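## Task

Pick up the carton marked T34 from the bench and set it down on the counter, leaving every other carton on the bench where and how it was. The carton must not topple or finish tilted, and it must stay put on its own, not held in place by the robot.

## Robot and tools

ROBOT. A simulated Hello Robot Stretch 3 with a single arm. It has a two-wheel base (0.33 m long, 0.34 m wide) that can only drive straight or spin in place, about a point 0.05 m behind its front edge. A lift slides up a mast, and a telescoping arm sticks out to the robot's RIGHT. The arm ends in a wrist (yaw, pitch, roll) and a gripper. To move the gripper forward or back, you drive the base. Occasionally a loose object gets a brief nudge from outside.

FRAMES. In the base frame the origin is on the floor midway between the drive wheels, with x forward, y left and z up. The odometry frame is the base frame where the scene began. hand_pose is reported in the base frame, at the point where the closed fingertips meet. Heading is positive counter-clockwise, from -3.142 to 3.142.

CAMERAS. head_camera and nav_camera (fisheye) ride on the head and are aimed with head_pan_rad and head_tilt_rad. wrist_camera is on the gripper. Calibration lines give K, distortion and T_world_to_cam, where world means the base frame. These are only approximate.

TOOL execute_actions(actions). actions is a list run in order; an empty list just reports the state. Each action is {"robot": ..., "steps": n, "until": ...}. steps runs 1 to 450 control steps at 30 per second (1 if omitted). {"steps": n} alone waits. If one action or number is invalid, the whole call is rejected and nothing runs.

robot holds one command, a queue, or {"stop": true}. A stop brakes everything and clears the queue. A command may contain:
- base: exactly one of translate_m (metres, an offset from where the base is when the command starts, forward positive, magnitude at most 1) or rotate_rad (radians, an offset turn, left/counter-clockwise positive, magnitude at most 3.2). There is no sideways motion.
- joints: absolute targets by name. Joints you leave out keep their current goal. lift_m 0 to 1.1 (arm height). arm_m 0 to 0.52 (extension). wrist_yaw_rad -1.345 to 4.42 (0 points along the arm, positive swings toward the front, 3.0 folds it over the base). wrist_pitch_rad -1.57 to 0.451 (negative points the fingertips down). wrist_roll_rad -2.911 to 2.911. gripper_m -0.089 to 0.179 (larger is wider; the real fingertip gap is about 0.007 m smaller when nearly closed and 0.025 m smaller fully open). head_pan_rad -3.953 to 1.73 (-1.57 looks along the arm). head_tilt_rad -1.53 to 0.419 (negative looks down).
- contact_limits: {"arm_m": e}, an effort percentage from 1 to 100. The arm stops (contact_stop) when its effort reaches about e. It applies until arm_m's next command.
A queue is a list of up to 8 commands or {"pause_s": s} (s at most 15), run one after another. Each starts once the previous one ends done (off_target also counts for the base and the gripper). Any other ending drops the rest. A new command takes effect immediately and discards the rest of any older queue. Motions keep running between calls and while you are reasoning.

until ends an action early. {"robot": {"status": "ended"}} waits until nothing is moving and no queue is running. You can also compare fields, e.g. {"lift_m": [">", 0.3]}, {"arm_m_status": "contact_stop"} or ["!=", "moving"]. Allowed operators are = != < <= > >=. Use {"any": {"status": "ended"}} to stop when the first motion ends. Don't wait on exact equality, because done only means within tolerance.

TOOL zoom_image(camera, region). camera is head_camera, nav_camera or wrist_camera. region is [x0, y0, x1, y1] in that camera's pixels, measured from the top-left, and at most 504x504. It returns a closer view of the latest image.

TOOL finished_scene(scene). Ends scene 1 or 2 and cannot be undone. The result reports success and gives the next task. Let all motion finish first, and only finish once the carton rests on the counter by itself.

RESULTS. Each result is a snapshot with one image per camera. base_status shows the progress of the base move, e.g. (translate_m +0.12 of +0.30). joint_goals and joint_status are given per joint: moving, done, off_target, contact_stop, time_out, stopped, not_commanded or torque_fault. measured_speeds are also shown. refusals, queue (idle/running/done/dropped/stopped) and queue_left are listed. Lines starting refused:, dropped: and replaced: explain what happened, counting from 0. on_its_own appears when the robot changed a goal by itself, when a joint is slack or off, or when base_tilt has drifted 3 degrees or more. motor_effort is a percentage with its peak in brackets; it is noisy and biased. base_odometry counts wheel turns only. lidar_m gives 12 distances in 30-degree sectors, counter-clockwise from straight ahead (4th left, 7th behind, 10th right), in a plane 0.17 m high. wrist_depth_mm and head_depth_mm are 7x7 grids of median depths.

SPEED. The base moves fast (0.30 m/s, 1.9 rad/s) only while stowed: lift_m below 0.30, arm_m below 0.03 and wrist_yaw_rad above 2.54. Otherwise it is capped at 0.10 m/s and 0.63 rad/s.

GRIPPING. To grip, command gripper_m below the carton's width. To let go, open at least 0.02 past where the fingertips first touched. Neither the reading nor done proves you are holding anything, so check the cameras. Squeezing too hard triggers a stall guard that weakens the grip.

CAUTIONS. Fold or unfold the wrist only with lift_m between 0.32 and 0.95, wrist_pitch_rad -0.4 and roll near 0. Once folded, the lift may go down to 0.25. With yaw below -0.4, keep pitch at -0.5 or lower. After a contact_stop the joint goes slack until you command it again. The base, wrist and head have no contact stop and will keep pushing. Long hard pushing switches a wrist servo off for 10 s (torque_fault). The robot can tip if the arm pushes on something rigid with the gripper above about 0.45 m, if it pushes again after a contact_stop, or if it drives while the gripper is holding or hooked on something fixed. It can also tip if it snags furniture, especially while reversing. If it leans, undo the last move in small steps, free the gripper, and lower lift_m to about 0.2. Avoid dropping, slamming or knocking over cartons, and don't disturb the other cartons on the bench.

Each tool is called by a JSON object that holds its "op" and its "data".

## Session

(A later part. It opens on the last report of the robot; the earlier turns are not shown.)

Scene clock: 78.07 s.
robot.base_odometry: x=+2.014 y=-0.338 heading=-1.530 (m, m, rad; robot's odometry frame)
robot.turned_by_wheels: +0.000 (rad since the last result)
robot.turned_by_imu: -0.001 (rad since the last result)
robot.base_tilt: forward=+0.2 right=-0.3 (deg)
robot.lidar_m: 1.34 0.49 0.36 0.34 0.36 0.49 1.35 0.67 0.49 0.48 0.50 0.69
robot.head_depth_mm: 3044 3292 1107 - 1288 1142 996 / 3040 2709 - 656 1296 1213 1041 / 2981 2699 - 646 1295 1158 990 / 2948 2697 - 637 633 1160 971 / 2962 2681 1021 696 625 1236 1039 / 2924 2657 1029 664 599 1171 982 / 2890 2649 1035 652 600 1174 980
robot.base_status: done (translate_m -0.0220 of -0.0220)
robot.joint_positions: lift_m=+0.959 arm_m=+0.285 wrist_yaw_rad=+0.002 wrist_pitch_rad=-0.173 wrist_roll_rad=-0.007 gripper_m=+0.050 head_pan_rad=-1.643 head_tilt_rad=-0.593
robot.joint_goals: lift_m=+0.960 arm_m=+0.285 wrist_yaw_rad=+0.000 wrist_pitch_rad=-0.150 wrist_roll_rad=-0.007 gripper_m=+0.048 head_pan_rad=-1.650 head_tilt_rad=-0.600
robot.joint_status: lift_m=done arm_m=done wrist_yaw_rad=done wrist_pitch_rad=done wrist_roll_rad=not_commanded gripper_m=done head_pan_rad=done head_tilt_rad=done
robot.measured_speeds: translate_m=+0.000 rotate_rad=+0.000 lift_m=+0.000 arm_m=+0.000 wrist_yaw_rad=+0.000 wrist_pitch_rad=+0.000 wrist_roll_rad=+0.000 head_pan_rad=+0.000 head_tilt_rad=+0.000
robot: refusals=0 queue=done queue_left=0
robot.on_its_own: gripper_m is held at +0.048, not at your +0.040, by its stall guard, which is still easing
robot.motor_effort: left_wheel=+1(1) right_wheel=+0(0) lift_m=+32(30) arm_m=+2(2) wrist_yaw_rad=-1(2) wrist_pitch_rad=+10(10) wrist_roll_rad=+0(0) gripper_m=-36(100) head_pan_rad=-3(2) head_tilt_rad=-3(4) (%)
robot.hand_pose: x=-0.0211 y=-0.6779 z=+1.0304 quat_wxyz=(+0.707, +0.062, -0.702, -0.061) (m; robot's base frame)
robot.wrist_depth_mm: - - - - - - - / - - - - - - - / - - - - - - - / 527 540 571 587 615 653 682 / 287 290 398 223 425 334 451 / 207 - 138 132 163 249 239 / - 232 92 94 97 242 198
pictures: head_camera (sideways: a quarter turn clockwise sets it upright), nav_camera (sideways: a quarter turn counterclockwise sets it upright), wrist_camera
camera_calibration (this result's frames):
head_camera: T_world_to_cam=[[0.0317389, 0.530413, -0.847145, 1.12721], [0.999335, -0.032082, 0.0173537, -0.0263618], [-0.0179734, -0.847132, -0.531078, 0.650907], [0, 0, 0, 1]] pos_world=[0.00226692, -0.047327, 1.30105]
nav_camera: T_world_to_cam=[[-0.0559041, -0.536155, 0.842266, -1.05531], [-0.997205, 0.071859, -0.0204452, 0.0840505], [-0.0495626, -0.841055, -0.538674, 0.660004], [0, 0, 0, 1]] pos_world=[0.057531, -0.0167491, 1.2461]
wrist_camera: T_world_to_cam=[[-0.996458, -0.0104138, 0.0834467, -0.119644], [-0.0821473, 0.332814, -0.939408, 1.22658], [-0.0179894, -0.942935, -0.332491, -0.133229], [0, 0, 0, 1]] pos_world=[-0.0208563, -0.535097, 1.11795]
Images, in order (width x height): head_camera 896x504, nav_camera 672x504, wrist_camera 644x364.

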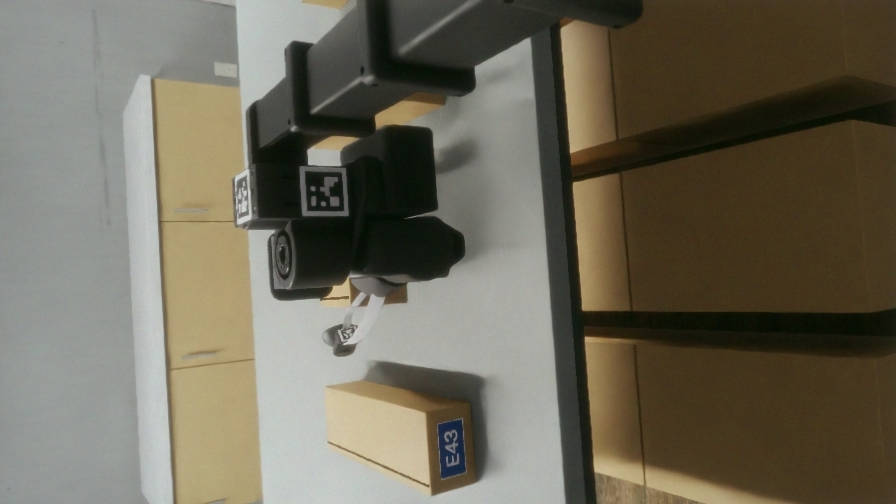

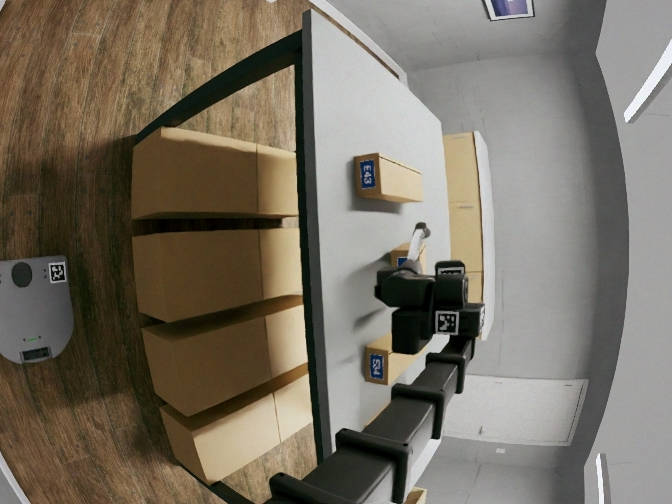

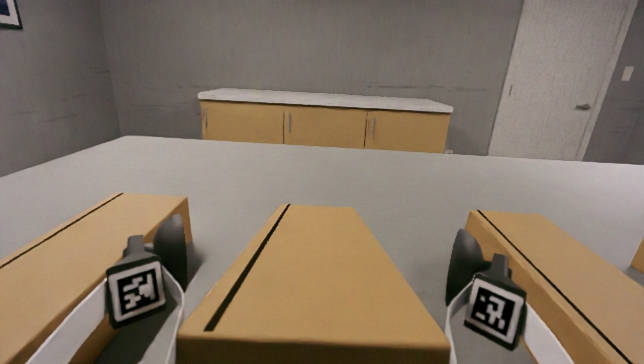

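Too deep; pads not touching. Regrasp.

{"op": "execute_actions", "data": {"actions": [{"robot":[{"joints":{"lift_m":0.888}},{"joints":{"gripper_m":0.16}},{"joints":{"arm_m":0.245,"lift_m":0.882}},{"joints":{"gripper_m":0.045}},{"joints":{"lift_m":0.93}}],"steps":450,"until":{"robot":{"status":"ended"}}}]}}

Scene clock: 88.30 s.
robot.base_odometry: x=+2.014 y=-0.338 heading=-1.530 (m, m, rad; robot's odometry frame)
robot.turned_by_wheels: +0.000 (rad since the last result)
robot.turned_by_imu: -0.003 (rad since the last result)
robot.base_tilt: forward=+0.2 right=-0.3 (deg)
robot.lidar_m: 1.34 0.49 0.36 0.34 0.36 0.49 1.34 0.67 0.49 0.48 0.50 0.69
robot.head_depth_mm: 3024 3287 976 - - 1130 996 / 3020 2697 1127 - 1295 1216 1034 / 2999 2715 1140 - 1305 1160 989 / 2943 2710 1072 - 969 1160 974 / 2972 2701 1019 669 625 1242 1038 / 2940 2663 1027 662 597 1174 981 / 2893 2661 1038 651 601 1173 983
robot.base_status: done (translate_m -0.0220 of -0.0220)
robot.joint_positions: lift_m=+0.929 arm_m=+0.245 wrist_yaw_rad=+0.002 wrist_pitch_rad=-0.174 wrist_roll_rad=-0.007 gripper_m=+0.049 head_pan_rad=-1.643 head_tilt_rad=-0.593
robot.joint_goals: lift_m=+0.930 arm_m=+0.245 wrist_yaw_rad=+0.000 wrist_pitch_rad=-0.150 wrist_roll_rad=-0.007 gripper_m=+0.048 head_pan_rad=-1.650 head_tilt_rad=-0.600
robot.joint_status: lift_m=done arm_m=done wrist_yaw_rad=done wrist_pitch_rad=done wrist_roll_rad=not_commanded gripper_m=done head_pan_rad=done head_tilt_rad=done
robot.measured_speeds: translate_m=+0.000 rotate_rad=+0.000 lift_m=+0.000 arm_m=+0.000 wrist_yaw_rad=+0.000 wrist_pitch_rad=+0.000 wrist_roll_rad=+0.000 head_pan_rad=+0.000 head_tilt_rad=+0.000
robot: refusals=0 queue=done queue_left=0
robot.motor_effort: left_wheel=+1(1) right_wheel=+0(0) lift_m=+32(33) arm_m=-4(6) wrist_yaw_rad=-2(1) wrist_pitch_rad=+11(11) wrist_roll_rad=+0(0) gripper_m=-19(93) head_pan_rad=-2(2) head_tilt_rad=-2(3) (%)
robot.hand_pose: x=-0.0211 y=-0.6385 z=+1.0000 quat_wxyz=(+0.707, +0.063, -0.702, -0.061) (m; robot's base frame)
robot.wrist_depth_mm: - - - - - - - / - - - - - - - / - 792 861 - - - - / 444 315 444 216 535 373 591 / 213 260 143 141 168 288 255 / 189 232 131 130 131 261 202 / 187 204 192 139 201 222 184
pictures: head_camera (sideways: a quarter turn clockwise sets it upright), nav_camera (sideways: a quarter turn counterclockwise sets it upright), wrist_camera
camera_calibration (this result's frames):
head_camera: T_world_to_cam=[[0.0317389, 0.530413, -0.847145, 1.12721], [0.999335, -0.0320818, 0.0173537, -0.0263618], [-0.0179733, -0.847132, -0.531078, 0.650907], [0, 0, 0, 1]] pos_world=[0.00226692, -0.047327, 1.30105]
nav_camera: T_world_to_cam=[[-0.055904, -0.536155, 0.842266, -1.05531], [-0.997205, 0.0718589, -0.0204452, 0.0840505], [-0.0495625, -0.841055, -0.538674, 0.660004], [0, 0, 0, 1]] pos_world=[0.057531, -0.0167491, 1.2461]
wrist_camera: T_world_to_cam=[[-0.996458, -0.0105503, 0.0834317, -0.116768], [-0.0821494, 0.334348, -0.938863, 1.18532], [-0.0179899, -0.942391, -0.33403, -0.104232], [0, 0, 0, 1]] pos_world=[-0.0208562, -0.495768, 1.08778]
Images, in order (width x height): head_camera 896x504, nav_camera 672x504, wrist_camera 644x364.

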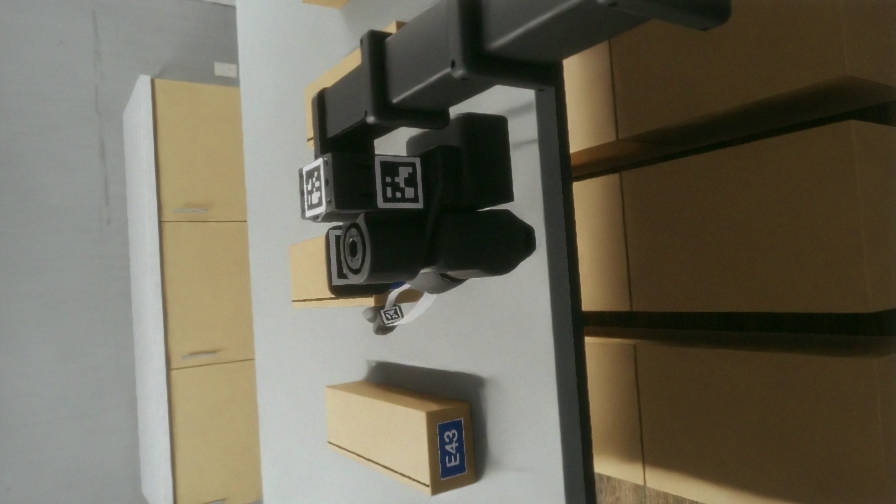

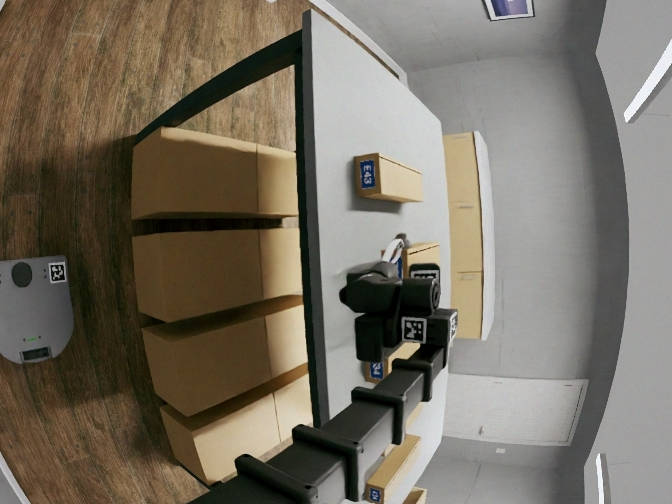

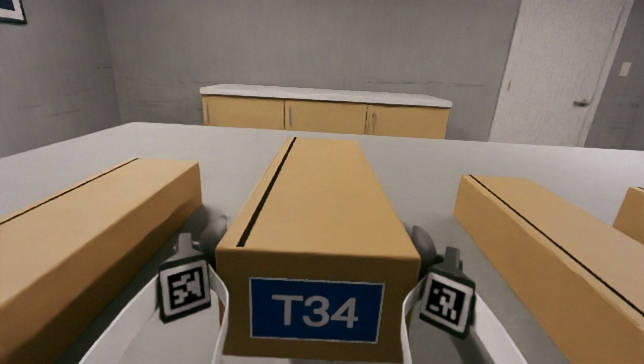

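{"op": "execute_actions", "data": {"actions": [{"robot":[{"joints":{"lift_m":1.04,"arm_m":0,"head_pan_rad":-0.2}},{"base":{"translate_m":0.9}},{"base":{"rotate_rad":-1.62}},{"base":{"translate_m":1}},{"base":{"translate_m":0.65}},{"base":{"rotate_rad":-0.55}},{"base":{"translate_m":0.6}},{"base":{"rotate_rad":2.1},"joints":{"head_pan_rad":-1.5}}],"steps":450},{"steps":450},{"steps":450},{"steps":450,"until":{"robot":{"status":"ended"}}}]}}

Scene clock: 143.50 s.
robot.base_odometry: x=-0.108 y=-0.906 heading=-1.600 (m, m, rad; robot's odometry frame)
robot.turned_by_wheels: -0.070 (rad since the last result)
robot.turned_by_imu: -0.065 (rad since the last result)
robot.base_tilt: forward=+0.2 right=-0.3 (deg)
robot.lidar_m: 1.43 1.42 1.84 0.77 0.79 1.04 2.94 1.00 0.69 0.65 0.66 1.50
robot.head_depth_mm: 1061 1172 1127 - - - - / 1060 1175 1133 - - - - / 1069 1176 519 - - 1000 1195 / 1070 1185 1011 726 840 1003 1206 / 1070 1185 1021 759 845 1006 1208 / 1073 1191 1038 757 845 1003 1210 / 1077 1192 1273 759 846 1413 1238
robot.base_status: done (rotate_rad +2.0999 of +2.1000)
robot.joint_positions: lift_m=+1.039 arm_m=+0.001 wrist_yaw_rad=+0.001 wrist_pitch_rad=-0.175 wrist_roll_rad=-0.007 gripper_m=+0.049 head_pan_rad=-1.493 head_tilt_rad=-0.593
robot.joint_goals: lift_m=+1.040 arm_m=+0.000 wrist_yaw_rad=+0.000 wrist_pitch_rad=-0.150 wrist_roll_rad=-0.007 gripper_m=+0.048 head_pan_rad=-1.500 head_tilt_rad=-0.600
robot.joint_status: lift_m=done arm_m=done wrist_yaw_rad=done wrist_pitch_rad=done wrist_roll_rad=not_commanded gripper_m=done head_pan_rad=done head_tilt_rad=done
robot.measured_speeds: translate_m=+0.000 rotate_rad=+0.000 lift_m=+0.000 arm_m=+0.000 wrist_yaw_rad=+0.000 wrist_pitch_rad=+0.000 wrist_roll_rad=+0.000 head_pan_rad=+0.000 head_tilt_rad=+0.000
robot: refusals=0 queue=done queue_left=0
robot.motor_effort: left_wheel=-2(5) right_wheel=+2(6) lift_m=+32(34) arm_m=-3(5) wrist_yaw_rad=-1(1) wrist_pitch_rad=+11(12) wrist_roll_rad=+0(0) gripper_m=-19(20) head_pan_rad=-2(31) head_tilt_rad=-3(3) (%)
robot.hand_pose: x=-0.0211 y=-0.3942 z=+1.1098 quat_wxyz=(+0.707, +0.063, -0.702, -0.061) (m; robot's base frame)
robot.wrist_depth_mm: 918 949 909 939 942 962 943 / 957 983 970 988 - - - / - - - - - - - / - - 796 215 858 916 958 / - 543 143 141 168 614 647 / 470 457 131 131 130 493 495 / - 511 497 139 519 548 556
pictures: head_camera (sideways: a quarter turn clockwise sets it upright), nav_camera (sideways: a quarter turn counterclockwise sets it upright), wrist_camera
camera_calibration (this result's frames):
head_camera: T_world_to_cam=[[-0.0479119, 0.529197, -0.847145, 1.12769], [0.992901, 0.117674, 0.0173537, -0.0263225], [0.108871, -0.840299, -0.531078, 0.650134], [0, 0, 0, 1]] pos_world=[0.00938516, -0.0473682, 1.30105]
nav_camera: T_world_to_cam=[[0.0248767, -0.538487, 0.842266, -1.0558], [-0.996742, -0.0780259, -0.0204452, 0.0840477], [0.076728, -0.839013, -0.538674, 0.659234], [0, 0, 0, 1]] pos_world=[0.059457, -0.00887222, 1.2461]
wrist_camera: T_world_to_cam=[[-0.99646, -0.0103935, 0.0834244, -0.123337], [-0.0820745, 0.335157, -0.938581, 1.20673], [-0.0182052, -0.942105, -0.334824, 0.163629], [0, 0, 0, 1]] pos_world=[-0.0208802, -0.25157, 1.19769]
Images, in order (width x height): head_camera 896x504, nav_camera 672x504, wrist_camera 644x364.

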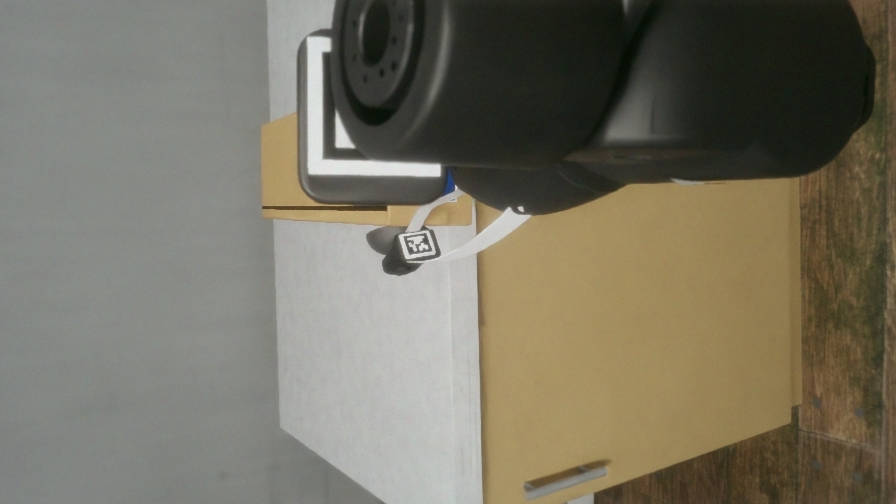

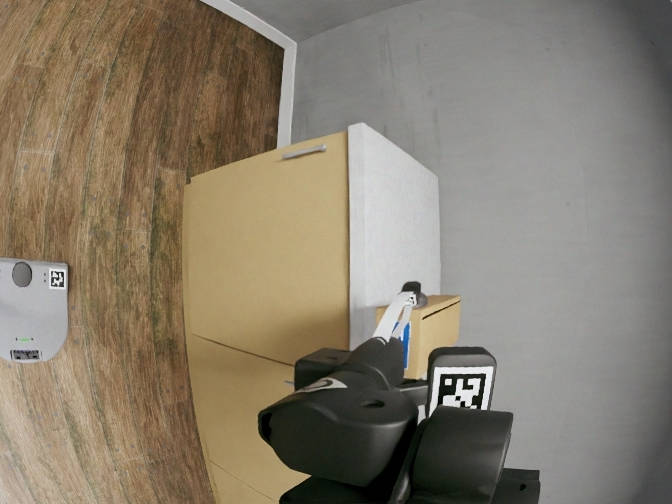

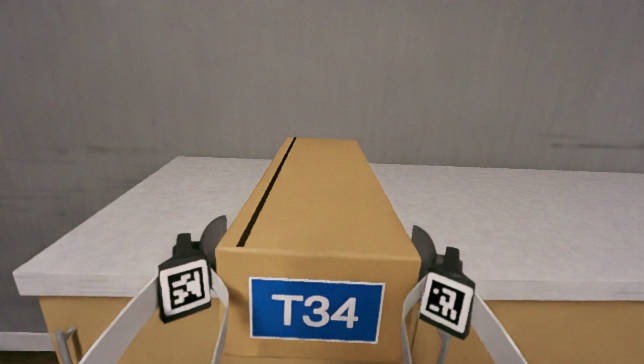

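{"op": "execute_actions", "data": {"actions": [{"robot":[{"joints":{"arm_m":0.42,"lift_m":0.94}},{"joints":{"lift_m":0.881}},{"joints":{"gripper_m":0.16}},{"joints":{"arm_m":0.3}}],"steps":450,"until":{"robot":{"status":"ended"}}}]}}

Scene clock: 155.43 s.
robot.base_odometry: x=-0.108 y=-0.906 heading=-1.600 (m, m, rad; robot's odometry frame)
robot.turned_by_wheels: +0.000 (rad since the last result)
robot.turned_by_imu: -0.003 (rad since the last result)
robot.base_tilt: forward=+0.2 right=-0.3 (deg)
robot.lidar_m: 1.42 1.42 1.84 0.77 0.79 1.04 2.95 1.00 0.69 0.65 0.66 1.51
robot.head_depth_mm: 1058 1175 1048 - 846 1000 1187 / 1062 1173 1060 - 843 1001 1192 / 1065 1184 910 764 843 1000 1194 / 1061 1180 1017 756 841 1002 1205 / 1067 1189 1025 759 841 1003 1205 / 1075 1183 1038 758 842 1001 1210 / 1075 1192 1274 758 842 1405 1243
robot.base_status: done (rotate_rad +2.0999 of +2.1000)
robot.joint_positions: lift_m=+0.882 arm_m=+0.300 wrist_yaw_rad=+0.001 wrist_pitch_rad=-0.170 wrist_roll_rad=-0.007 gripper_m=+0.160 head_pan_rad=-1.493 head_tilt_rad=-0.593
robot.joint_goals: lift_m=+0.881 arm_m=+0.300 wrist_yaw_rad=+0.000 wrist_pitch_rad=-0.150 wrist_roll_rad=-0.007 gripper_m=+0.160 head_pan_rad=-1.500 head_tilt_rad=-0.600
robot.joint_status: lift_m=done arm_m=done wrist_yaw_rad=done wrist_pitch_rad=done wrist_roll_rad=not_commanded gripper_m=done head_pan_rad=done head_tilt_rad=done
robot.measured_speeds: translate_m=+0.000 rotate_rad=+0.000 lift_m=+0.000 arm_m=+0.000 wrist_yaw_rad=+0.000 wrist_pitch_rad=+0.000 wrist_roll_rad=+0.000 head_pan_rad=+0.000 head_tilt_rad=+0.000
robot: refusals=0 queue=done queue_left=0
robot.motor_effort: left_wheel=-3(2) right_wheel=+2(3) lift_m=+12(29) arm_m=-3(4) wrist_yaw_rad=-2(1) wrist_pitch_rad=+10(12) wrist_roll_rad=+0(0) gripper_m=+0(81) head_pan_rad=-1(3) head_tilt_rad=-3(3) (%)
robot.hand_pose: x=-0.0211 y=-0.6937 z=+0.9530 quat_wxyz=(+0.707, +0.061, -0.702, -0.060) (m; robot's base frame)
robot.wrist_depth_mm: 662 652 665 658 664 692 680 / 702 705 703 704 700 724 718 / 701 602 650 474 742 745 755 / 342 350 362 246 396 423 448 / 239 257 254 251 270 285 289 / 194 - 194 197 204 - 214 / - 152 157 160 163 159 171
pictures: head_camera (sideways: a quarter turn clockwise sets it upright), nav_camera (sideways: a quarter turn counterclockwise sets it upright), wrist_camera
camera_calibration (this result's frames):
head_camera: T_world_to_cam=[[-0.0478424, 0.529203, -0.847145, 1.12769], [0.992916, 0.117544, 0.0173537, -0.0263226], [0.10876, -0.840314, -0.531078, 0.650134], [0, 0, 0, 1]] pos_world=[0.00937893, -0.0473687, 1.30105]
nav_camera: T_world_to_cam=[[0.0248059, -0.53849, 0.842266, -1.0558], [-0.996752, -0.0778949, -0.0204452, 0.0840478], [0.0766178, -0.839024, -0.538674, 0.659235], [0, 0, 0, 1]] pos_world=[0.0594558, -0.00887924, 1.2461]
wrist_camera: T_world_to_cam=[[-0.996461, -0.00996835, 0.0834666, -0.113127], [-0.0820605, 0.330625, -0.940188, 1.15841], [-0.0182241, -0.943709, -0.330273, -0.176497], [0, 0, 0, 1]] pos_world=[-0.0208827, -0.55069, 1.04028]
Images, in order (width x height): head_camera 896x504, nav_camera 672x504, wrist_camera 644x364.

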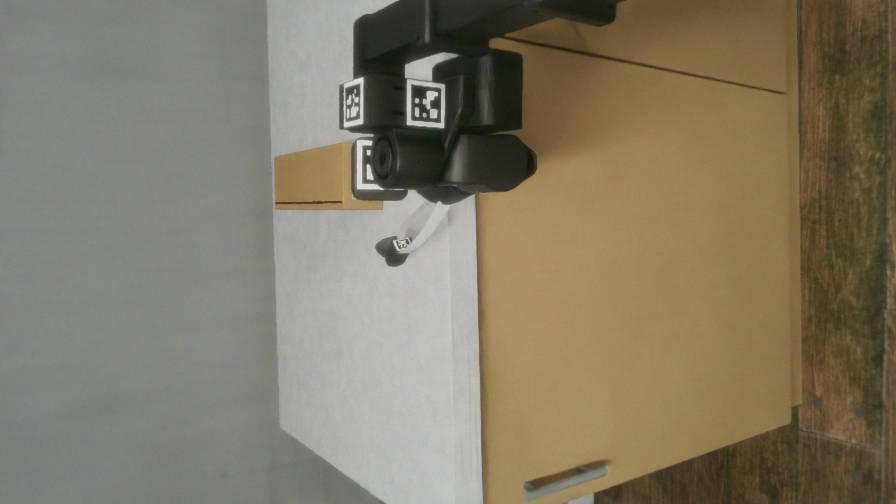

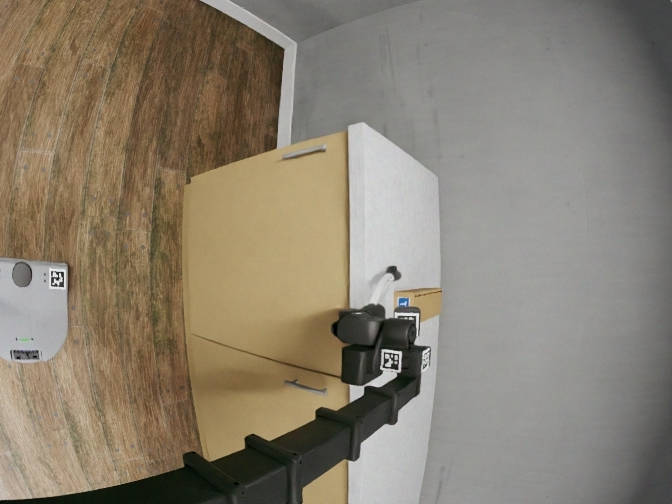

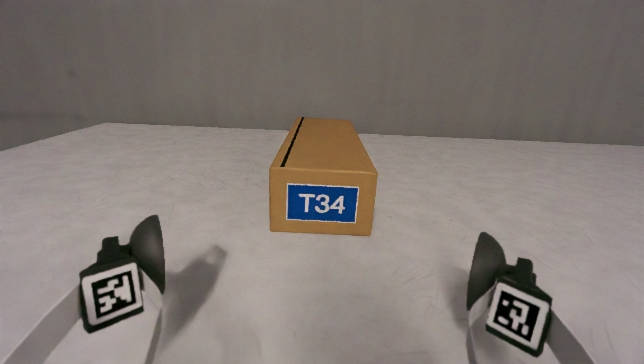

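{"op": "finished_scene", "data": {"scene": 2}}

The scene is finished: the task was done.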